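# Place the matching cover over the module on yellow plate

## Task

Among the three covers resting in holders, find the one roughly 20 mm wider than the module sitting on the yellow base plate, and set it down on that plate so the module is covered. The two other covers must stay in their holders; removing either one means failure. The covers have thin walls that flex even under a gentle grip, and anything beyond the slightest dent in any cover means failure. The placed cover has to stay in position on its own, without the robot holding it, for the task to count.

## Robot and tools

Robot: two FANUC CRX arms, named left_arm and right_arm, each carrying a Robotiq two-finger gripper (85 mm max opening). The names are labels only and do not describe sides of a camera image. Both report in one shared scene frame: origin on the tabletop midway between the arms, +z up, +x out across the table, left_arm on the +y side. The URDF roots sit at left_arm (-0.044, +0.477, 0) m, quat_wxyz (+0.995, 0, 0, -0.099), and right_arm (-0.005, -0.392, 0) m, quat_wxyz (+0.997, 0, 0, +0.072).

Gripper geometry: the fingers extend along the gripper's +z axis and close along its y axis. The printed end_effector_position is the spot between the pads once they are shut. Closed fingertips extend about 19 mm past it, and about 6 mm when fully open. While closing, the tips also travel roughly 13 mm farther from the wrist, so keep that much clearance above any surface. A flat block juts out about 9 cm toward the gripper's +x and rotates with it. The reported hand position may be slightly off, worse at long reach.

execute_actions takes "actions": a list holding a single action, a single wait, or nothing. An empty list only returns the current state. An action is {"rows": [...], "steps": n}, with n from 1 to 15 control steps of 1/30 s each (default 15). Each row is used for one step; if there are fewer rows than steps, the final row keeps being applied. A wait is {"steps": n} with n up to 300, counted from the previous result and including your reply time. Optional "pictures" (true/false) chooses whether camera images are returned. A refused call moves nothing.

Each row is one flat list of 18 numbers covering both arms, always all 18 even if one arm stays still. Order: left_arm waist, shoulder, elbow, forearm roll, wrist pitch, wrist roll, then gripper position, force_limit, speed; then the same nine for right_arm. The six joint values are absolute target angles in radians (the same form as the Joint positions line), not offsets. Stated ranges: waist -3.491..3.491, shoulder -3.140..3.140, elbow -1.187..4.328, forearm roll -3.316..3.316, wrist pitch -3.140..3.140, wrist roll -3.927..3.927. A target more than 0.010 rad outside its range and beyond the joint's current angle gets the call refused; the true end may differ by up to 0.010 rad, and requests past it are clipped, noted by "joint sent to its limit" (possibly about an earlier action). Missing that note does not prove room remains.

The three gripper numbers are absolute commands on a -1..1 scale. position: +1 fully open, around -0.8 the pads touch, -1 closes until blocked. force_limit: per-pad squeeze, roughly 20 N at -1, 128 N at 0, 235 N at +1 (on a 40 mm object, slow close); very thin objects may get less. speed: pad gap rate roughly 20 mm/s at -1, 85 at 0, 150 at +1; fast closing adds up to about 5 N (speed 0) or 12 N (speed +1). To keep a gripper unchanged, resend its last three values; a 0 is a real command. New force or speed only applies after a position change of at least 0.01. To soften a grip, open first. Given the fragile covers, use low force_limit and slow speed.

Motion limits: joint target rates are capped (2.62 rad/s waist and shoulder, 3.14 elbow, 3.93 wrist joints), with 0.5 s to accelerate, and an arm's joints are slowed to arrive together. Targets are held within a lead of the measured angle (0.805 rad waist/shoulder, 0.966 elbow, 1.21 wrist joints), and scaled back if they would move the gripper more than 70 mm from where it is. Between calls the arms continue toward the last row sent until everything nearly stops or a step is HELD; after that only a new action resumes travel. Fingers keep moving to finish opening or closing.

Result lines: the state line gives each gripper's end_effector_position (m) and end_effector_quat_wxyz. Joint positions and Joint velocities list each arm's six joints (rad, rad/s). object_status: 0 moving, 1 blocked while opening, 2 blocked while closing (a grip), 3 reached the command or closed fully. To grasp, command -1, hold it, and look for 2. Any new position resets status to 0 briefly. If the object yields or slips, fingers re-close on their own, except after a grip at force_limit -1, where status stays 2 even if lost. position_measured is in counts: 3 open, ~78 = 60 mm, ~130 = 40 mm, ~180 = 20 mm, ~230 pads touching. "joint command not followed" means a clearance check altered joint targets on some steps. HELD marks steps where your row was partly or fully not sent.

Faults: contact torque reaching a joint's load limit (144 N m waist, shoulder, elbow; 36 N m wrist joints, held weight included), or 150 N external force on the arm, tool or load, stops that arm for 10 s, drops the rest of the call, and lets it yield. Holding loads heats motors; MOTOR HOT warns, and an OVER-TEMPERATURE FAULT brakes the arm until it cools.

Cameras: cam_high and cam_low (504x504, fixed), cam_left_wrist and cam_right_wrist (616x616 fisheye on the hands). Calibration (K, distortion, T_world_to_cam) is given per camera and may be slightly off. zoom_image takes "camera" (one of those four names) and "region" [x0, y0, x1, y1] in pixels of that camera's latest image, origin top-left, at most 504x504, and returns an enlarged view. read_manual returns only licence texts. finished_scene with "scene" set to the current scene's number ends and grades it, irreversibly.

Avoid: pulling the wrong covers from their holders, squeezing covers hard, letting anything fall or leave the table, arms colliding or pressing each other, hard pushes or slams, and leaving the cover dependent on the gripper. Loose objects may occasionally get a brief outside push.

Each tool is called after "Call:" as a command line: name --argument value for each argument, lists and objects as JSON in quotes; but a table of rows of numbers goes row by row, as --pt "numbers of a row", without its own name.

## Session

Call:
execute_actions --actions '[]'

Scene clock: 0.00 s of 7600.00 s.
left_arm: end_effector_position=(+0.8202, +0.7261, +0.2323) position_measured=3 object_status=3 end_effector_quat_wxyz=(+0.329, -0.033, +0.940, -0.084) | right_arm: end_effector_position=(+0.5194, +0.2151, +0.2722) position_measured=3 object_status=3 end_effector_quat_wxyz=(-0.043, +0.925, +0.368, +0.087)
Joint positions: left_arm=[ 0.765  0.754  0.583  0.583 -0.955 -0.73 ] | right_arm=[ 0.894  0.929  1.296  0.039 -1.746  2.873]
Joint velocities: left_arm=[ 0.     0.     0.001 -0.001  0.001 -0.   ] | right_arm=[-0.     0.     0.     0.     0.    -0.001]
camera_calibration (this result's frames):
cam_left_wrist: T_world_to_cam=[[0.0362282, 0.983973, -0.174601, -0.699553], [0.552069, 0.12593, 0.824234, -0.704796], [0.833011, -0.126252, -0.538659, -0.314906], [0, 0, 0, 1]] pos_world=[0.67676, 0.737339, 0.289148]
cam_right_wrist: T_world_to_cam=[[0.727837, -0.68438, -0.0433166, -0.218681], [-0.682726, -0.729106, 0.0478508, 0.531157], [-0.0643306, -0.00525429, -0.997915, 0.453218], [0, 0, 0, 1]] pos_world=[0.550955, 0.239991, 0.417384]

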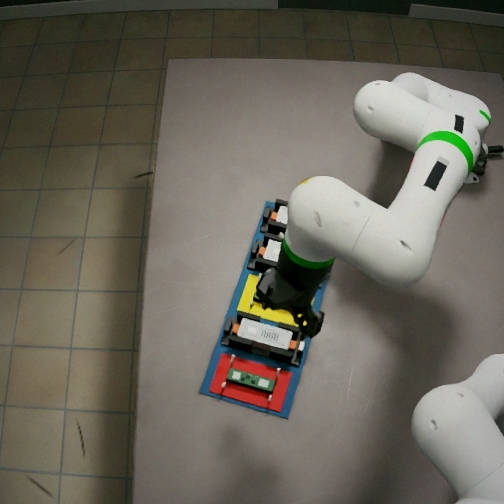

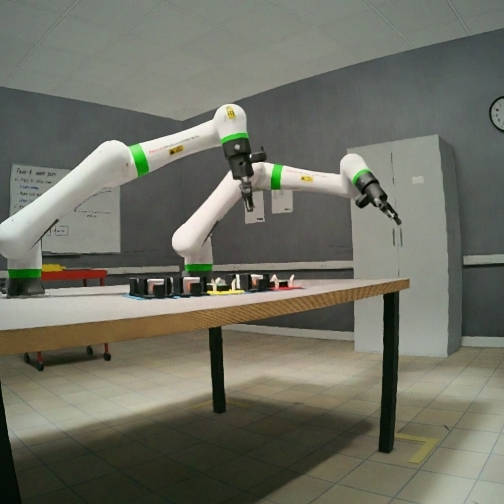

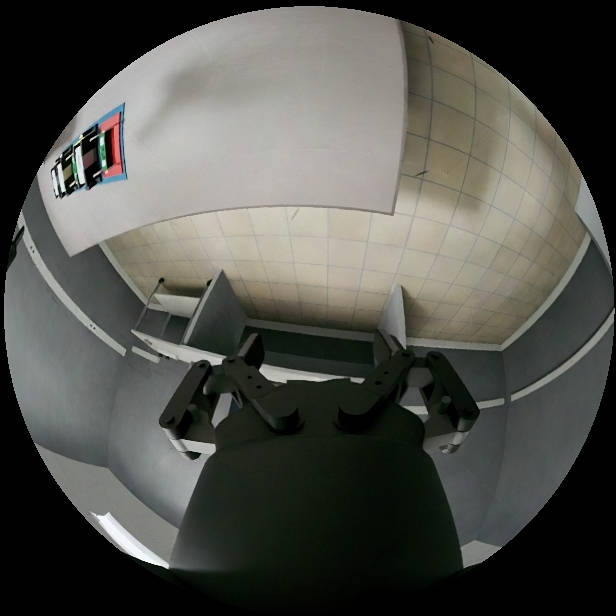

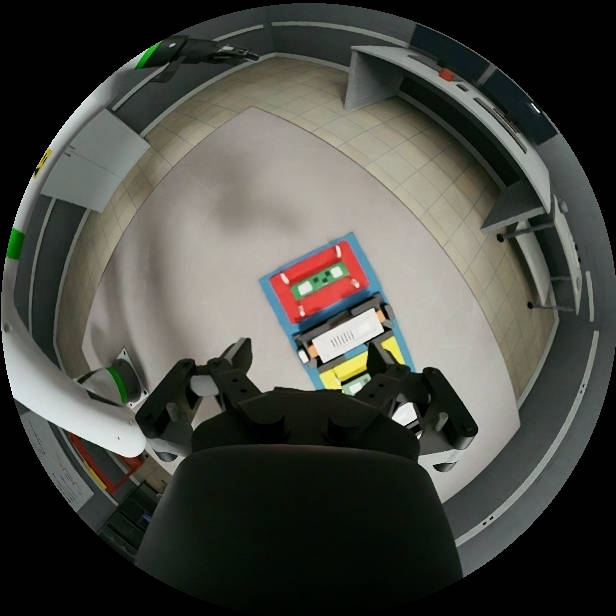

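Call:
execute_actions --actions '[{"rows":[[0.765,0.5,0.583,0.583,-0.955,-0.73,1,-1,-1,-0.2,0.3,0.5,0,-1.77,1.5,0.35,-0.92,0]],"steps":15}]' --pictures false

Call:
execute_actions --actions '[{"steps":20}]'

Call:
zoom_image --camera "cam_high" --region '[180,180,380,430]'

Scene clock: 1.57 s of 7600.00 s.
left_arm: end_effector_position=(+0.7901, +0.7069, +0.4354) position_measured=3 object_status=3 end_effector_quat_wxyz=(+0.423, -0.004, +0.906, -0.027) | right_arm: end_effector_position=(+0.6111, +0.0286, +0.3024) position_measured=83 object_status=0 end_effector_quat_wxyz=(-0.035, +0.995, +0.073, +0.062)
Joint positions: left_arm=[ 0.765  0.515  0.583  0.583 -0.955 -0.73 ] | right_arm=[ 0.644  0.756  1.076  0.029 -1.752  2.508]
Joint velocities: left_arm=[-0.001 -0.353 -0.     0.001  0.001 -0.001] | right_arm=[-0.595 -0.351 -0.443 -0.022 -0.014 -0.771]
Steps of this call (steps 1 to 32: nothing new was sent; steps 33 to 47: all 15 steps of this action). Readings (joint positions | what the end effector reports):
33: left_arm=[0.765 0.754 0.583 0.583 -0.955 -0.730] | right_arm=[0.893 0.929 1.295 0.039 -1.746 2.872] | left_arm position_measured=3 object_status=3 | right_arm position_measured=3 object_status=0
34: left_arm=[0.765 0.750 0.583 0.583 -0.955 -0.730] | right_arm=[0.889 0.925 1.290 0.039 -1.746 2.865] | left_arm position_measured=3 object_status=3 | right_arm position_measured=5 object_status=0
36: left_arm=[0.765 0.723 0.583 0.583 -0.955 -0.730] | right_arm=[0.863 0.905 1.264 0.038 -1.747 2.825] | left_arm position_measured=3 object_status=3 | right_arm position_measured=15 object_status=0
40: left_arm=[0.765 0.643 0.583 0.583 -0.955 -0.730] | right_arm=[0.782 0.845 1.189 0.034 -1.749 2.705] | left_arm position_measured=3 object_status=3 | right_arm position_measured=44 object_status=0
47: the state above

Scene clock: 2.23 s of 7600.00 s.
left_arm: end_effector_position=(+0.7868, +0.7047, +0.4477) position_measured=3 object_status=3 end_effector_quat_wxyz=(+0.429, -0.002, +0.903, -0.023) | right_arm: end_effector_position=(+0.6451, -0.2850, +0.3292) position_measured=85 object_status=3 end_effector_quat_wxyz=(-0.019, +0.927, -0.374, +0.030)
Joint positions: left_arm=[ 0.765  0.5    0.583  0.583 -0.955 -0.73 ] | right_arm=[ 0.226  0.529  0.79   0.014 -1.761  2.007]
Joint velocities: left_arm=[-0.    -0.001  0.001 -0.    -0.001  0.   ] | right_arm=[-0.639 -0.343 -0.433 -0.021 -0.013 -0.753]
Steps of this call (steps 1 to 20: the robot went on to your last target). Readings (joint positions | what the end effector reports):
1: left_arm=[0.765 0.506 0.583 0.583 -0.955 -0.730] | right_arm=[0.623 0.744 1.061 0.028 -1.753 2.482] | left_arm position_measured=3 object_status=3 | right_arm position_measured=84 object_status=0
2: left_arm=[0.765 0.501 0.583 0.583 -0.955 -0.730] | right_arm=[0.603 0.732 1.047 0.027 -1.753 2.457] | left_arm position_measured=3 object_status=3 | right_arm position_measured=85 object_status=0
4: left_arm=[0.765 0.500 0.583 0.583 -0.955 -0.730] | right_arm=[0.562 0.710 1.019 0.026 -1.754 2.407] | left_arm position_measured=3 object_status=3 | right_arm position_measured=85 object_status=0
8: left_arm=[0.765 0.500 0.583 0.583 -0.955 -0.730] | right_arm=[0.480 0.666 0.962 0.023 -1.756 2.309] | left_arm position_measured=3 object_status=3 | right_arm position_measured=85 object_status=0
20: the state above
camera_calibration (this result's frames):
cam_left_wrist: T_world_to_cam=[[0.0583478, 0.997887, -0.0285972, -0.732252], [0.362623, 0.0055037, 0.93192, -0.675538], [0.930108, -0.0647455, -0.361536, -0.37273], [0, 0, 0, 1]] pos_world=[0.634371, 0.71029, 0.473852]
cam_right_wrist: T_world_to_cam=[[-0.652579, -0.75188, -0.0938944, 0.237979], [-0.75257, 0.628724, 0.19582, 0.633003], [-0.0882, 0.19845, -0.976134, 0.581822], [0, 0, 0, 1]] pos_world=[0.682996, -0.334515, 0.466327]

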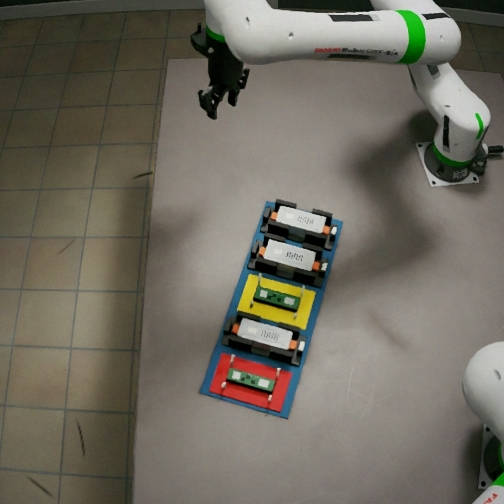

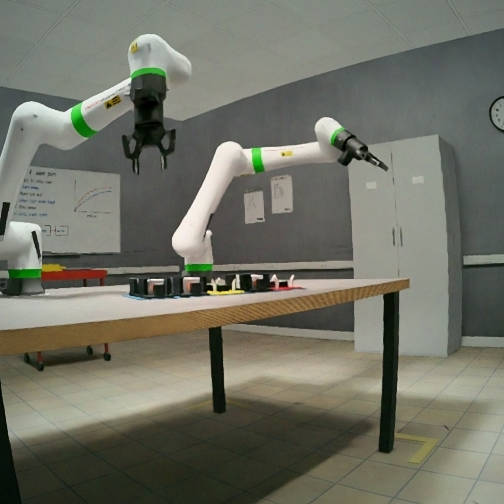

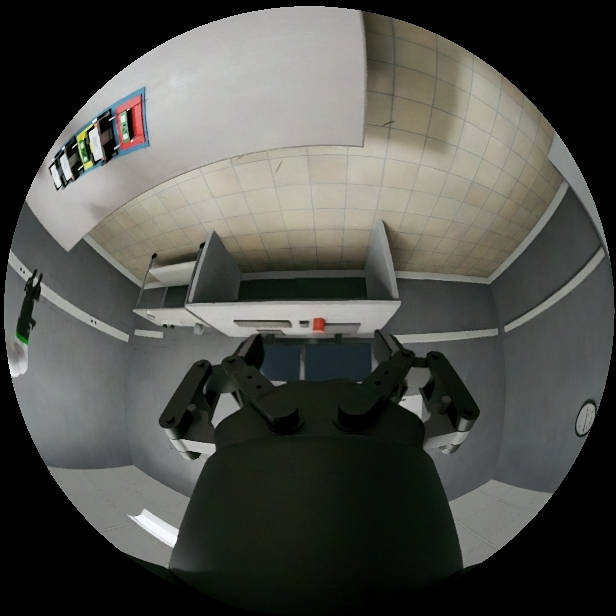

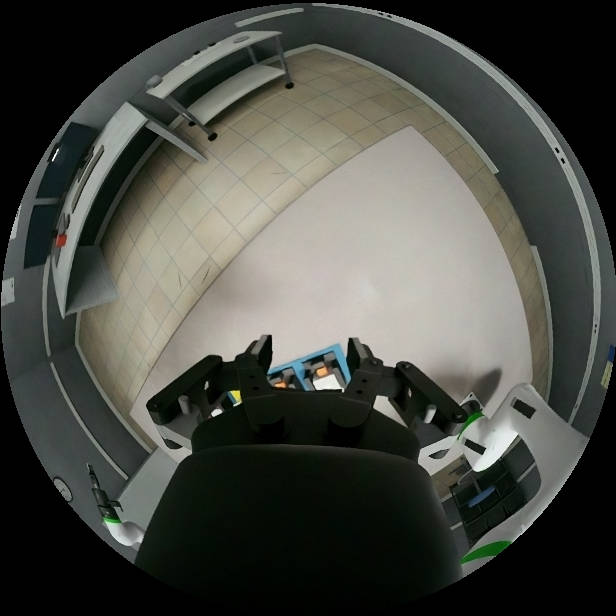

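Region (180, 180, 380, 430) of cam_high's 504x504 image, scaled by 2.016, with more detail than that image has; it fills the left 403 columns of this view, and the rest is white.

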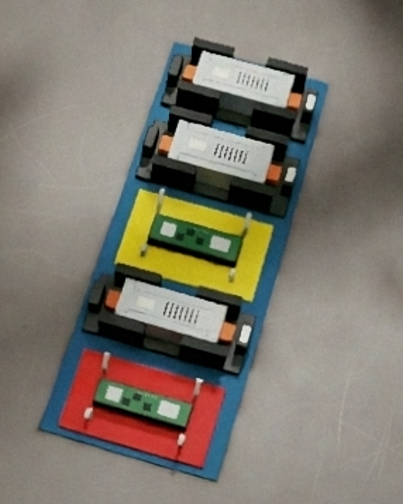

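Call:
execute_actions --actions '[{"rows":[[0.765,0.5,0.583,0.583,-0.955,-0.73,1,-1,-1,0.754,0.6345,0.4895,0,-1.426,-1.198,0.35,-0.92,0]],"steps":15}]' --pictures false

Call:
execute_actions --actions '[{"steps":45}]'

Call:
zoom_image --camera "cam_right_wrist" --region '[110,190,510,400]'

Scene clock: 5.23 s of 7600.00 s.
left_arm: end_effector_position=(+0.7868, +0.7047, +0.4478) position_measured=3 object_status=3 end_effector_quat_wxyz=(+0.429, -0.002, +0.903, -0.023) | right_arm: end_effector_position=(+0.5990, -0.3883, +0.2787) position_measured=85 object_status=3 end_effector_quat_wxyz=(+0.000, -0.603, +0.798, -0.000)
Joint positions: left_arm=[ 0.765  0.5    0.583  0.583 -0.955 -0.73 ] | right_arm=[ 0.08   0.404  0.497  0.    -1.663  1.07 ]
Joint velocities: left_arm=[ 0.     0.    -0.001 -0.001  0.     0.   ] | right_arm=[ 0.638  0.218 -0.007 -0.     0.223 -1.076]
Steps of this call (steps 1 to 45: the robot went on to your last target; steps 46 to 75: nothing new was sent; steps 76 to 90: all 15 steps of this action). Readings (joint positions | what the end effector reports):
76: left_arm=[0.765 0.500 0.583 0.583 -0.955 -0.730] | right_arm=[-0.200 0.300 0.500 0.000 -1.770 1.499] | left_arm position_measured=3 object_status=3 | right_arm position_measured=85 object_status=3
77: left_arm=[0.765 0.500 0.583 0.583 -0.955 -0.730] | right_arm=[-0.195 0.302 0.500 0.000 -1.768 1.492] | left_arm position_measured=3 object_status=3 | right_arm position_measured=85 object_status=3
79: left_arm=[0.765 0.500 0.583 0.583 -0.955 -0.730] | right_arm=[-0.169 0.313 0.500 0.000 -1.756 1.452] | left_arm position_measured=3 object_status=3 | right_arm position_measured=85 object_status=3
83: left_arm=[0.765 0.500 0.583 0.583 -0.955 -0.730] | right_arm=[-0.076 0.349 0.498 0.000 -1.719 1.314] | left_arm position_measured=3 object_status=3 | right_arm position_measured=85 object_status=3
90: the state above

Scene clock: 6.73 s of 7600.00 s.
left_arm: end_effector_position=(+0.7868, +0.7047, +0.4478) position_measured=3 object_status=3 end_effector_quat_wxyz=(+0.429, -0.002, +0.903, -0.023) | right_arm: end_effector_position=(+0.5139, +0.0490, +0.1299) position_measured=85 object_status=3 end_effector_quat_wxyz=(-0.000, +0.150, +0.989, -0.000)
Joint positions: left_arm=[ 0.765  0.5    0.583  0.583 -0.955 -0.73 ] | right_arm=[ 0.754  0.634  0.49  -0.    -1.426 -1.198]
Joint velocities: left_arm=[-0.     0.    -0.    -0.001  0.002  0.   ] | right_arm=[-0.     0.    -0.    -0.001  0.    -0.011]
Steps of this call (steps 1 to 45: the robot went on to your last target). Readings (joint positions | what the end effector reports):
1: left_arm=[0.765 0.500 0.583 0.583 -0.955 -0.730] | right_arm=[0.102 0.411 0.496 0.000 -1.655 1.033] | left_arm position_measured=3 object_status=3 | right_arm position_measured=85 object_status=3
2: left_arm=[0.765 0.500 0.583 0.583 -0.955 -0.730] | right_arm=[0.123 0.419 0.496 0.000 -1.648 0.995] | left_arm position_measured=3 object_status=3 | right_arm position_measured=85 object_status=3
4: left_arm=[0.765 0.500 0.583 0.583 -0.955 -0.730] | right_arm=[0.165 0.433 0.496 0.000 -1.633 0.917] | left_arm position_measured=3 object_status=3 | right_arm position_measured=85 object_status=3
8: left_arm=[0.765 0.500 0.583 0.583 -0.955 -0.730] | right_arm=[0.245 0.460 0.495 0.000 -1.605 0.752] | left_arm position_measured=3 object_status=3 | right_arm position_measured=85 object_status=3
45: the state above
camera_calibration (this result's frames):
cam_left_wrist: T_world_to_cam=[[0.0583505, 0.997887, -0.0285689, -0.732259], [0.362587, 0.0054788, 0.931934, -0.675529], [0.930121, -0.0647375, -0.361501, -0.372743], [0, 0, 0, 1]] pos_world=[0.634362, 0.710283, 0.473882]
cam_right_wrist: T_world_to_cam=[[0.247089, 0.968222, -0.0386422, -0.169021], [0.942736, -0.230981, 0.240619, -0.471599], [0.224047, -0.0958835, -0.96985, 0.162633], [0, 0, 0, 1]] pos_world=[0.449919, 0.0703136, 0.264674]

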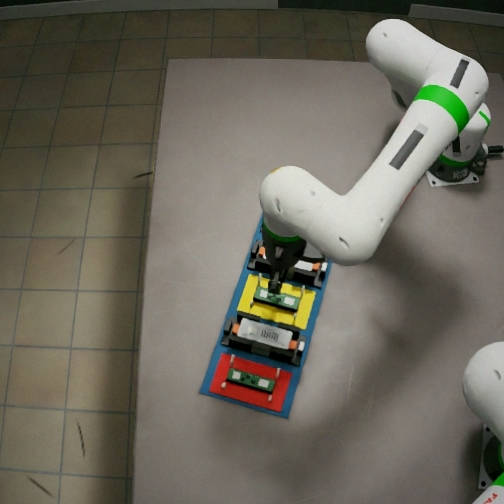

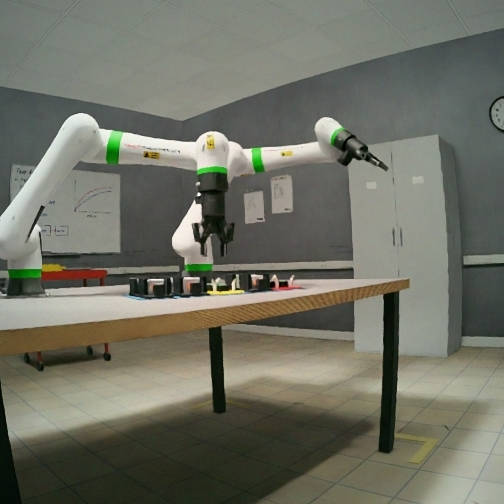

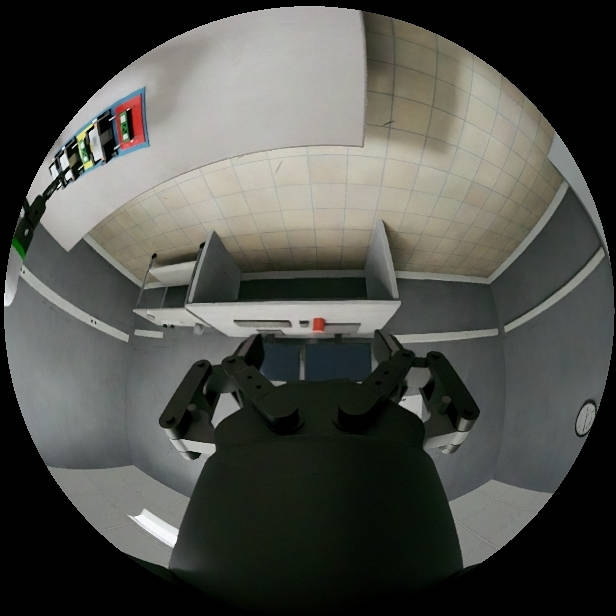

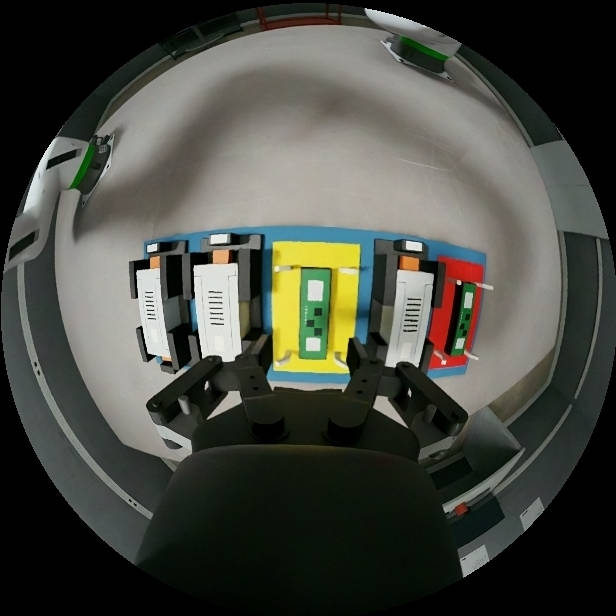

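Region (110, 190, 510, 400) of cam_right_wrist's 616x616 image, scaled by 1.260, with more detail than that image has; it fills the top 265 rows of this view, and the rest is white.

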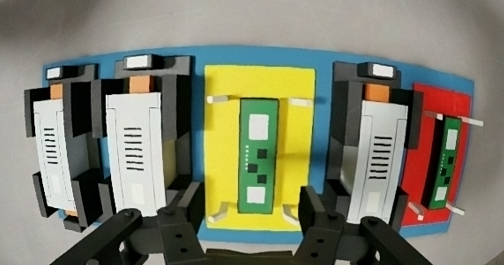

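Call:
execute_actions --actions '[{"rows":[[0.765,0.5,0.583,0.583,-0.955,-0.73,1,-1,-1,0.683,0.434,0.1906,0,-1.327,-1.127,0.6,-0.92,0]],"steps":15}]' --pictures false

Call:
execute_actions --actions '[{"steps":10}]'

Call:
zoom_image --camera "cam_right_wrist" --region '[160,200,460,400]'

Scene clock: 10.47 s of 7600.00 s.
left_arm: end_effector_position=(+0.7868, +0.7047, +0.4478) position_measured=3 object_status=3 end_effector_quat_wxyz=(+0.429, -0.002, +0.903, -0.023) | right_arm: end_effector_position=(+0.4907, -0.0464, +0.1303) position_measured=53 object_status=0 end_effector_quat_wxyz=(+0.000, +0.150, +0.989, +0.000)
Joint positions: left_arm=[ 0.765  0.5    0.583  0.583 -0.955 -0.73 ] | right_arm=[ 0.683  0.434  0.191  0.    -1.327 -1.127]
Joint velocities: left_arm=[-0.    -0.     0.001 -0.     0.    -0.   ] | right_arm=[ 0.001 -0.    -0.008  0.001  0.003  0.003]
Steps of this call (steps 1 to 15: the robot went on to your last target; steps 16 to 90: nothing new was sent; then 0.23 s passed at rest; steps 91 to 105: all 15 steps of this action). Readings (joint positions | what the end effector reports):
91: left_arm=[0.765 0.500 0.583 0.583 -0.955 -0.730] | right_arm=[0.754 0.634 0.489 0.000 -1.426 -1.198] | left_arm position_measured=3 object_status=3 | right_arm position_measured=85 object_status=0
92: left_arm=[0.765 0.500 0.583 0.583 -0.955 -0.730] | right_arm=[0.753 0.631 0.483 0.000 -1.424 -1.198] | left_arm position_measured=3 object_status=3 | right_arm position_measured=84 object_status=0
94: left_arm=[0.765 0.500 0.583 0.583 -0.955 -0.730] | right_arm=[0.745 0.609 0.451 0.000 -1.413 -1.190] | left_arm position_measured=3 object_status=3 | right_arm position_measured=73 object_status=0
98: left_arm=[0.765 0.500 0.583 0.583 -0.955 -0.730] | right_arm=[0.712 0.516 0.312 0.000 -1.367 -1.156] | left_arm position_measured=3 object_status=3 | right_arm position_measured=55 object_status=0
105: the state above

Scene clock: 10.80 s of 7600.00 s.
left_arm: end_effector_position=(+0.7868, +0.7047, +0.4478) position_measured=3 object_status=3 end_effector_quat_wxyz=(+0.429, -0.002, +0.903, -0.023) | right_arm: end_effector_position=(+0.4906, -0.0466, +0.1302) position_measured=53 object_status=3 end_effector_quat_wxyz=(+0.000, +0.150, +0.989, +0.000)
Joint positions: left_arm=[ 0.765  0.5    0.583  0.583 -0.955 -0.73 ] | right_arm=[ 0.683  0.434  0.191  0.    -1.327 -1.127]
Joint velocities: left_arm=[-0.001 -0.001 -0.001  0.002 -0.    -0.   ] | right_arm=[-0. -0. -0.  0. -0.  0.]
Steps of this call (steps 1 to 10: the robot went on to your last target). Readings (joint positions | what the end effector reports):
1: left_arm=[0.765 0.500 0.583 0.583 -0.955 -0.730] | right_arm=[0.683 0.434 0.191 0.000 -1.327 -1.127] | left_arm position_measured=3 object_status=3 | right_arm position_measured=53 object_status=0
2: left_arm=[0.765 0.500 0.583 0.583 -0.955 -0.730] | right_arm=[0.683 0.434 0.191 0.000 -1.327 -1.127] | left_arm position_measured=3 object_status=3 | right_arm position_measured=53 object_status=3
4: left_arm=[0.765 0.500 0.583 0.583 -0.955 -0.730] | right_arm=[0.683 0.434 0.191 0.000 -1.327 -1.127] | left_arm position_measured=3 object_status=3 | right_arm position_measured=53 object_status=3
8: left_arm=[0.765 0.500 0.583 0.583 -0.955 -0.730] | right_arm=[0.683 0.434 0.191 0.000 -1.327 -1.127] | left_arm position_measured=3 object_status=3 | right_arm position_measured=53 object_status=3
10: the state above
camera_calibration (this result's frames):
cam_left_wrist: T_world_to_cam=[[0.0583505, 0.997887, -0.0285689, -0.732259], [0.362587, 0.00547877, 0.931934, -0.675529], [0.930122, -0.0647375, -0.361501, -0.372743], [0, 0, 0, 1]] pos_world=[0.634362, 0.710283, 0.473882]
cam_right_wrist: T_world_to_cam=[[0.247321, 0.968182, -0.0381708, -0.070851], [0.942581, -0.231282, 0.240937, -0.471781], [0.224443, -0.0955677, -0.96979, 0.158731], [0, 0, 0, 1]] pos_world=[0.426588, -0.0253482, 0.2649]

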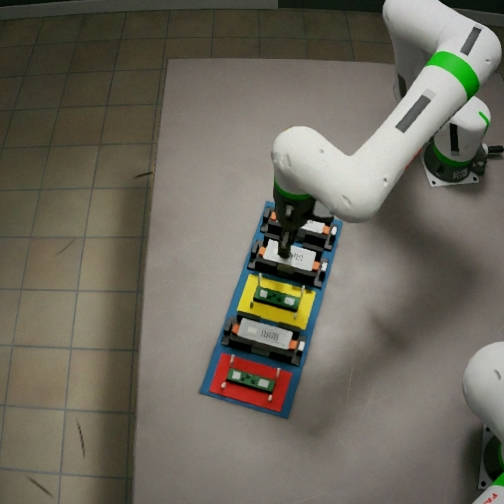

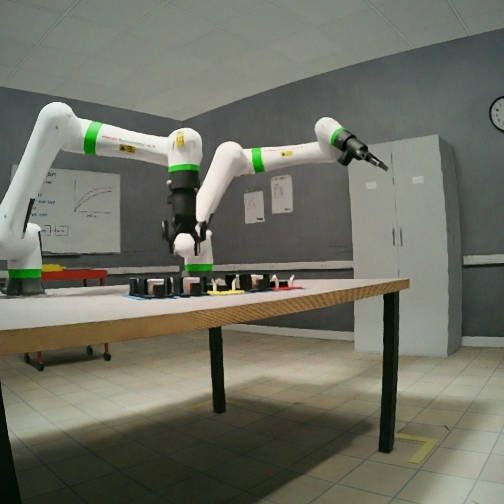

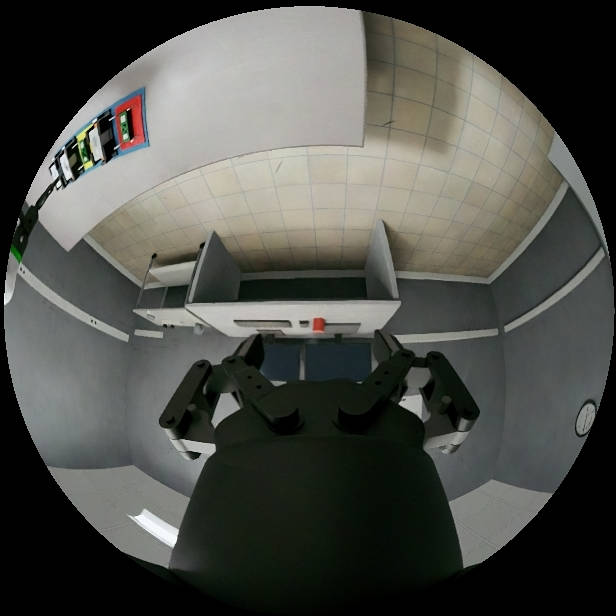

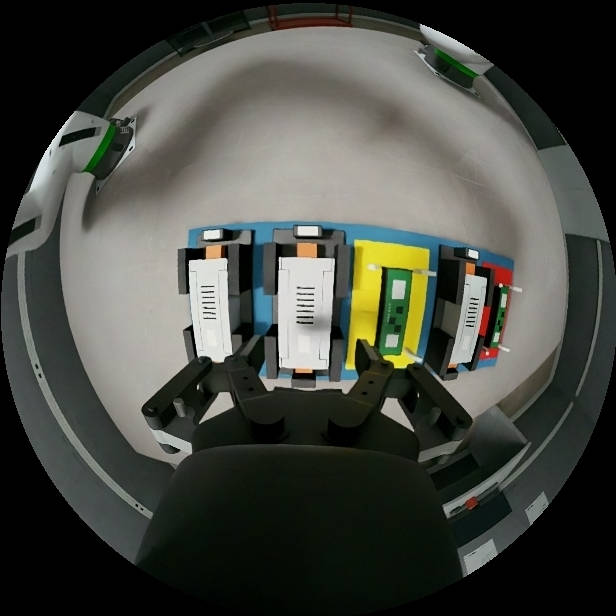

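Region (160, 200, 460, 400) of cam_right_wrist's 616x616 image, scaled by 1.680, with more detail than that image has.

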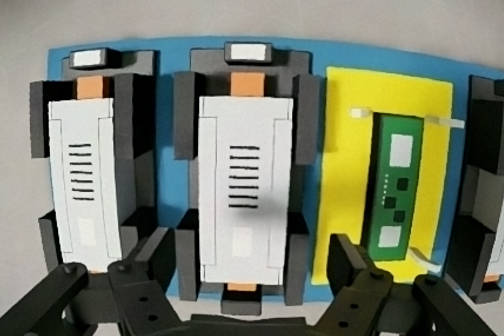

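Call:
execute_actions --actions '[{"rows":[[0.765,0.5,0.583,0.583,-0.955,-0.73,1,-1,-1,0.75,0.6,0.55,0,-1.52,-1.2,0.6,-0.92,0],[0.765,0.5,0.583,0.583,-0.955,-0.73,1,-1,-1,0.75,0.6,0.55,0,-1.52,-1.2,0.6,-0.92,0],[0.765,0.5,0.583,0.583,-0.955,-0.73,1,-1,-1,0.75,0.6,0.55,0,-1.52,-1.2,0.6,-0.92,0],[0.765,0.5,0.583,0.583,-0.955,-0.73,1,-1,-1,0.75,0.6,0.55,0,-1.52,-1.2,0.6,-0.92,0],[0.765,0.5,0.583,0.583,-0.955,-0.73,1,-1,-1,0.75,0.6,0.55,0,-1.52,-1.2,0.6,-0.92,0],[0.765,0.5,0.583,0.583,-0.955,-0.73,1,-1,-1,0.75,0.6,0.55,0,-1.52,-1.2,0.6,-0.92,0],[0.765,0.5,0.583,0.583,-0.955,-0.73,1,-1,-1,0.814,0.975,1.063,0,-1.659,-1.258,0.6,-0.92,0]],"steps":15}]' --pictures false

Call:
execute_actions --actions '[{"steps":20}]'

Call:
zoom_image --camera "cam_right_wrist" --region '[160,200,460,400]'

Scene clock: 13.90 s of 7600.00 s.
left_arm: end_effector_position=(+0.7868, +0.7047, +0.4478) position_measured=3 object_status=3 end_effector_quat_wxyz=(+0.429, -0.002, +0.903, -0.023) | right_arm: end_effector_position=(+0.5319, +0.0804, +0.1517) position_measured=53 object_status=3 end_effector_quat_wxyz=(+0.000, +0.151, +0.989, +0.000)
Joint positions: left_arm=[ 0.765  0.5    0.583  0.583 -0.955 -0.73 ] | right_arm=[ 0.762  0.729  0.693 -0.    -1.533 -1.207]
Joint velocities: left_arm=[-0.001 -0.    -0.     0.001 -0.002 -0.   ] | right_arm=[ 0.2    0.935  1.408  0.001 -0.476 -0.192]
Steps of this call (steps 1 to 15: the robot went on to your last target; steps 16 to 78: nothing new was sent; steps 79 to 93: all 15 steps of this action). Readings (joint positions | what the end effector reports):
79: left_arm=[0.765 0.500 0.583 0.583 -0.955 -0.730] | right_arm=[0.683 0.434 0.191 -0.000 -1.327 -1.127] | left_arm position_measured=3 object_status=3 | right_arm position_measured=53 object_status=3
80: left_arm=[0.765 0.500 0.583 0.583 -0.955 -0.730] | right_arm=[0.684 0.437 0.196 -0.000 -1.330 -1.127] | left_arm position_measured=3 object_status=3 | right_arm position_measured=53 object_status=3
82: left_arm=[0.765 0.500 0.583 0.583 -0.955 -0.730] | right_arm=[0.690 0.451 0.229 -0.000 -1.348 -1.134] | left_arm position_measured=3 object_status=3 | right_arm position_measured=53 object_status=3
86: left_arm=[0.765 0.500 0.583 0.583 -0.955 -0.730] | right_arm=[0.716 0.520 0.374 -0.000 -1.422 -1.163] | left_arm position_measured=3 object_status=3 | right_arm position_measured=53 object_status=3
93: the state above

Scene clock: 14.57 s of 7600.00 s.
left_arm: end_effector_position=(+0.7868, +0.7047, +0.4478) position_measured=3 object_status=3 end_effector_quat_wxyz=(+0.429, -0.002, +0.903, -0.023) | right_arm: end_effector_position=(+0.5435, +0.1605, +0.1298) position_measured=53 object_status=3 end_effector_quat_wxyz=(-0.000, +0.150, +0.989, -0.000)
Joint positions: left_arm=[ 0.765  0.5    0.583  0.583 -0.955 -0.73 ] | right_arm=[ 0.814  0.975  1.063  0.    -1.659 -1.258]
Joint velocities: left_arm=[-0.001 -0.    -0.     0.001 -0.001 -0.   ] | right_arm=[-0.     0.    -0.     0.001 -0.    -0.001]
Steps of this call (steps 1 to 20: the robot went on to your last target). Readings (joint positions | what the end effector reports):
1: left_arm=[0.765 0.500 0.583 0.583 -0.955 -0.730] | right_arm=[0.768 0.761 0.741 -0.000 -1.550 -1.214] | left_arm position_measured=3 object_status=3 | right_arm position_measured=53 object_status=3
2: left_arm=[0.765 0.500 0.583 0.583 -0.955 -0.730] | right_arm=[0.775 0.794 0.790 -0.000 -1.566 -1.221] | left_arm position_measured=3 object_status=3 | right_arm position_measured=53 object_status=3
4: left_arm=[0.765 0.500 0.583 0.583 -0.955 -0.730] | right_arm=[0.789 0.858 0.887 -0.000 -1.599 -1.234] | left_arm position_measured=3 object_status=3 | right_arm position_measured=53 object_status=3
8: left_arm=[0.765 0.500 0.583 0.583 -0.955 -0.730] | right_arm=[0.809 0.951 1.026 -0.000 -1.646 -1.253] | left_arm position_measured=3 object_status=3 | right_arm position_measured=53 object_status=3
20: the state above
camera_calibration (this result's frames):
cam_left_wrist: T_world_to_cam=[[0.0583504, 0.997887, -0.0285689, -0.732259], [0.362587, 0.00547876, 0.931934, -0.675529], [0.930121, -0.0647375, -0.361501, -0.372743], [0, 0, 0, 1]] pos_world=[0.634362, 0.710283, 0.473882]
cam_right_wrist: T_world_to_cam=[[0.247402, 0.968147, -0.038526, -0.284425], [0.942629, -0.231302, 0.240726, -0.473703], [0.224147, -0.0958719, -0.969828, 0.166508], [0, 0, 0, 1]] pos_world=[0.479571, 0.18176, 0.264559]

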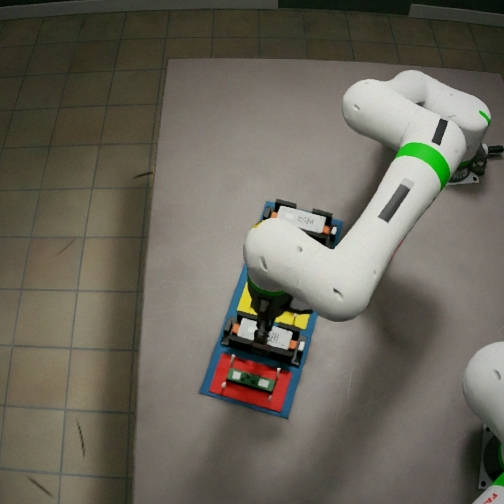

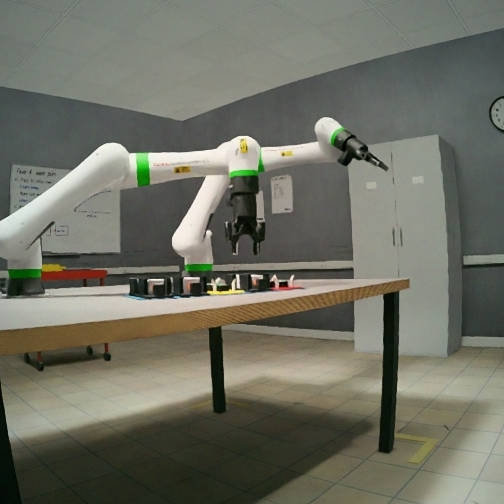

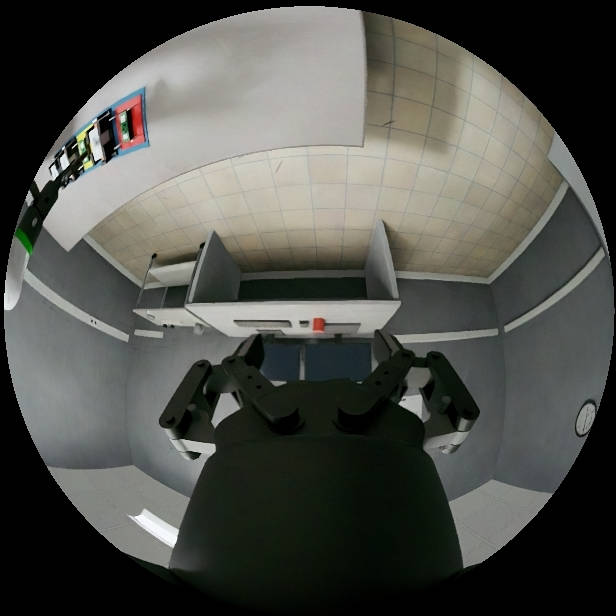

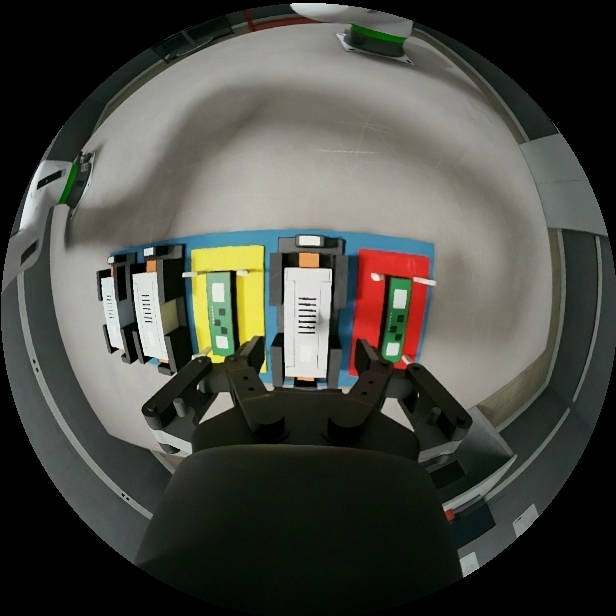

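Region (160, 200, 460, 400) of cam_right_wrist's 616x616 image, scaled by 1.680, with more detail than that image has.

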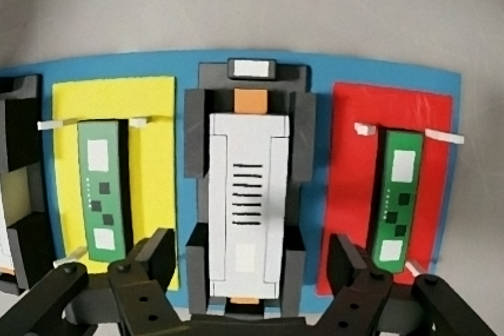

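Call:
execute_actions --actions '[{"rows":[[0.765,0.5,0.583,0.583,-0.955,-0.73,1,-1,-1,0.583,0.2505,-0.054,0,-1.266,-1.027,0.6,-0.92,0]],"steps":15}]' --pictures false

Call:
execute_actions --actions '[{"steps":25}]'

Call:
zoom_image --camera "cam_right_wrist" --region '[160,200,460,400]'

Scene clock: 17.47 s of 7600.00 s.
left_arm: end_effector_position=(+0.7868, +0.7047, +0.4478) position_measured=3 object_status=3 end_effector_quat_wxyz=(+0.429, -0.002, +0.903, -0.023) | right_arm: end_effector_position=(+0.5412, +0.0337, +0.1579) position_measured=53 object_status=3 end_effector_quat_wxyz=(+0.005, +0.150, +0.989, +0.007)
Joint positions: left_arm=[ 0.765  0.5    0.583  0.583 -0.955 -0.73 ] | right_arm=[ 0.708  0.643  0.568 -0.    -1.479 -1.152]
Joint velocities: left_arm=[-0.    -0.001 -0.001  0.001 -0.    -0.   ] | right_arm=[-0.253 -0.793 -1.254  0.002  0.428  0.254]
Steps of this call (steps 1 to 15: the robot went on to your last target; steps 16 to 72: nothing new was sent; steps 73 to 87: all 15 steps of this action). Readings (joint positions | what the end effector reports):
73: left_arm=[0.765 0.500 0.583 0.583 -0.955 -0.730] | right_arm=[0.814 0.975 1.063 0.000 -1.659 -1.258] | left_arm position_measured=3 object_status=3 | right_arm position_measured=53 object_status=3
74: left_arm=[0.765 0.500 0.583 0.583 -0.955 -0.730] | right_arm=[0.813 0.971 1.057 -0.000 -1.657 -1.258] | left_arm position_measured=3 object_status=3 | right_arm position_measured=53 object_status=3
76: left_arm=[0.765 0.500 0.583 0.583 -0.955 -0.730] | right_arm=[0.805 0.947 1.025 -0.000 -1.643 -1.250] | left_arm position_measured=3 object_status=3 | right_arm position_measured=53 object_status=3
80: left_arm=[0.765 0.500 0.583 0.583 -0.955 -0.730] | right_arm=[0.771 0.840 0.879 -0.000 -1.586 -1.215] | left_arm position_measured=3 object_status=3 | right_arm position_measured=53 object_status=3
87: the state above

Scene clock: 18.30 s of 7600.00 s.
left_arm: end_effector_position=(+0.7868, +0.7047, +0.4478) position_measured=3 object_status=3 end_effector_quat_wxyz=(+0.429, -0.002, +0.903, -0.023) | right_arm: end_effector_position=(+0.4644, -0.1495, +0.1301) position_measured=53 object_status=3 end_effector_quat_wxyz=(+0.000, +0.150, +0.989, +0.000)
Joint positions: left_arm=[ 0.765  0.5    0.583  0.583 -0.955 -0.73 ] | right_arm=[ 0.583  0.251 -0.054  0.    -1.266 -1.027]
Joint velocities: left_arm=[ 0.    -0.001  0.001 -0.     0.001  0.   ] | right_arm=[-0.001 -0.001 -0.001  0.001  0.    -0.001]
Steps of this call (steps 1 to 25: the robot went on to your last target). Readings (joint positions | what the end effector reports):
1: left_arm=[0.765 0.500 0.583 0.583 -0.955 -0.730] | right_arm=[0.700 0.616 0.526 -0.000 -1.464 -1.144] | left_arm position_measured=3 object_status=3 | right_arm position_measured=53 object_status=3
2: left_arm=[0.765 0.500 0.583 0.583 -0.955 -0.730] | right_arm=[0.691 0.590 0.484 -0.000 -1.450 -1.135] | left_arm position_measured=3 object_status=3 | right_arm position_measured=53 object_status=3
4: left_arm=[0.765 0.500 0.583 0.583 -0.955 -0.730] | right_arm=[0.675 0.538 0.402 -0.000 -1.422 -1.119] | left_arm position_measured=3 object_status=3 | right_arm position_measured=53 object_status=3
8: left_arm=[0.765 0.500 0.583 0.583 -0.955 -0.730] | right_arm=[0.642 0.437 0.241 -0.000 -1.367 -1.087] | left_arm position_measured=3 object_status=3 | right_arm position_measured=53 object_status=3
25: the state above
camera_calibration (this result's frames):
cam_left_wrist: T_world_to_cam=[[0.0583504, 0.997887, -0.0285688, -0.732259], [0.362587, 0.0054787, 0.931934, -0.675529], [0.930122, -0.0647374, -0.361501, -0.372743], [0, 0, 0, 1]] pos_world=[0.634362, 0.710283, 0.473882]
cam_right_wrist: T_world_to_cam=[[0.247308, 0.96818, -0.0382873, 0.0352695], [0.94261, -0.231252, 0.24085, -0.470859], [0.224332, -0.0956541, -0.969807, 0.154721], [0, 0, 0, 1]] pos_world=[0.400405, -0.128234, 0.264806]

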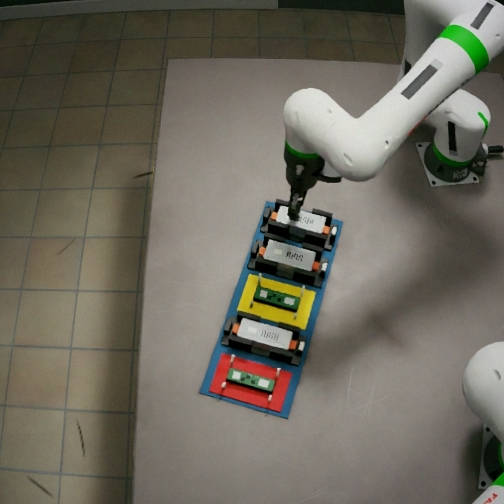

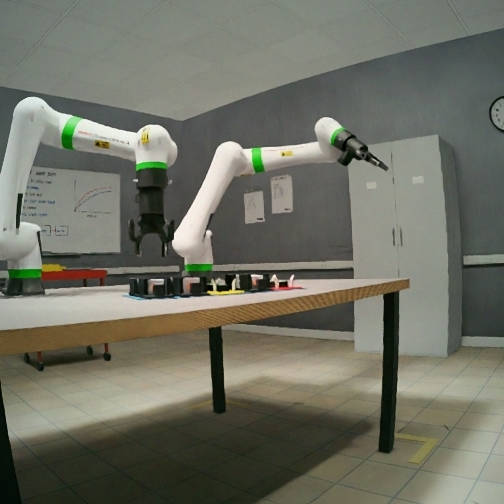

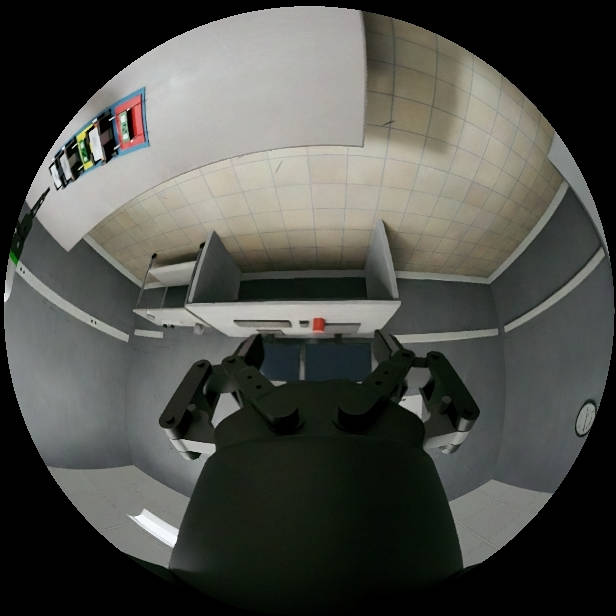

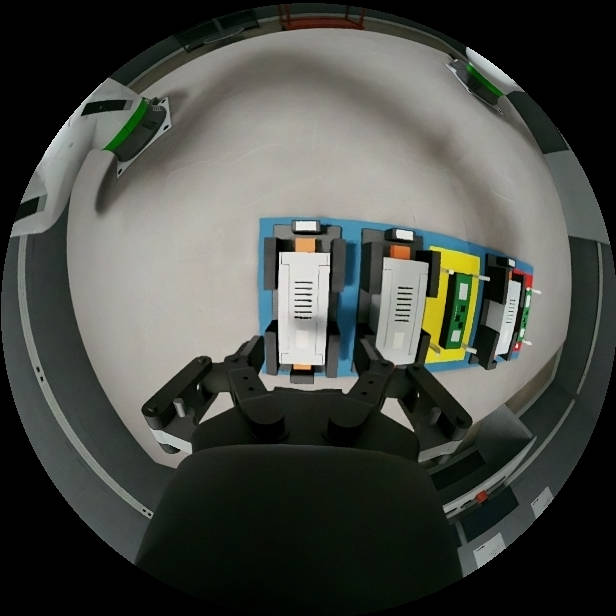

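Region (160, 200, 460, 400) of cam_right_wrist's 616x616 image, scaled by 1.680, with more detail than that image has.

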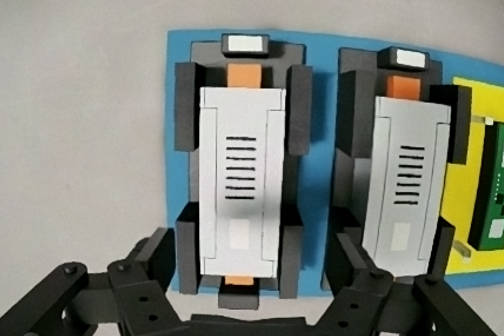

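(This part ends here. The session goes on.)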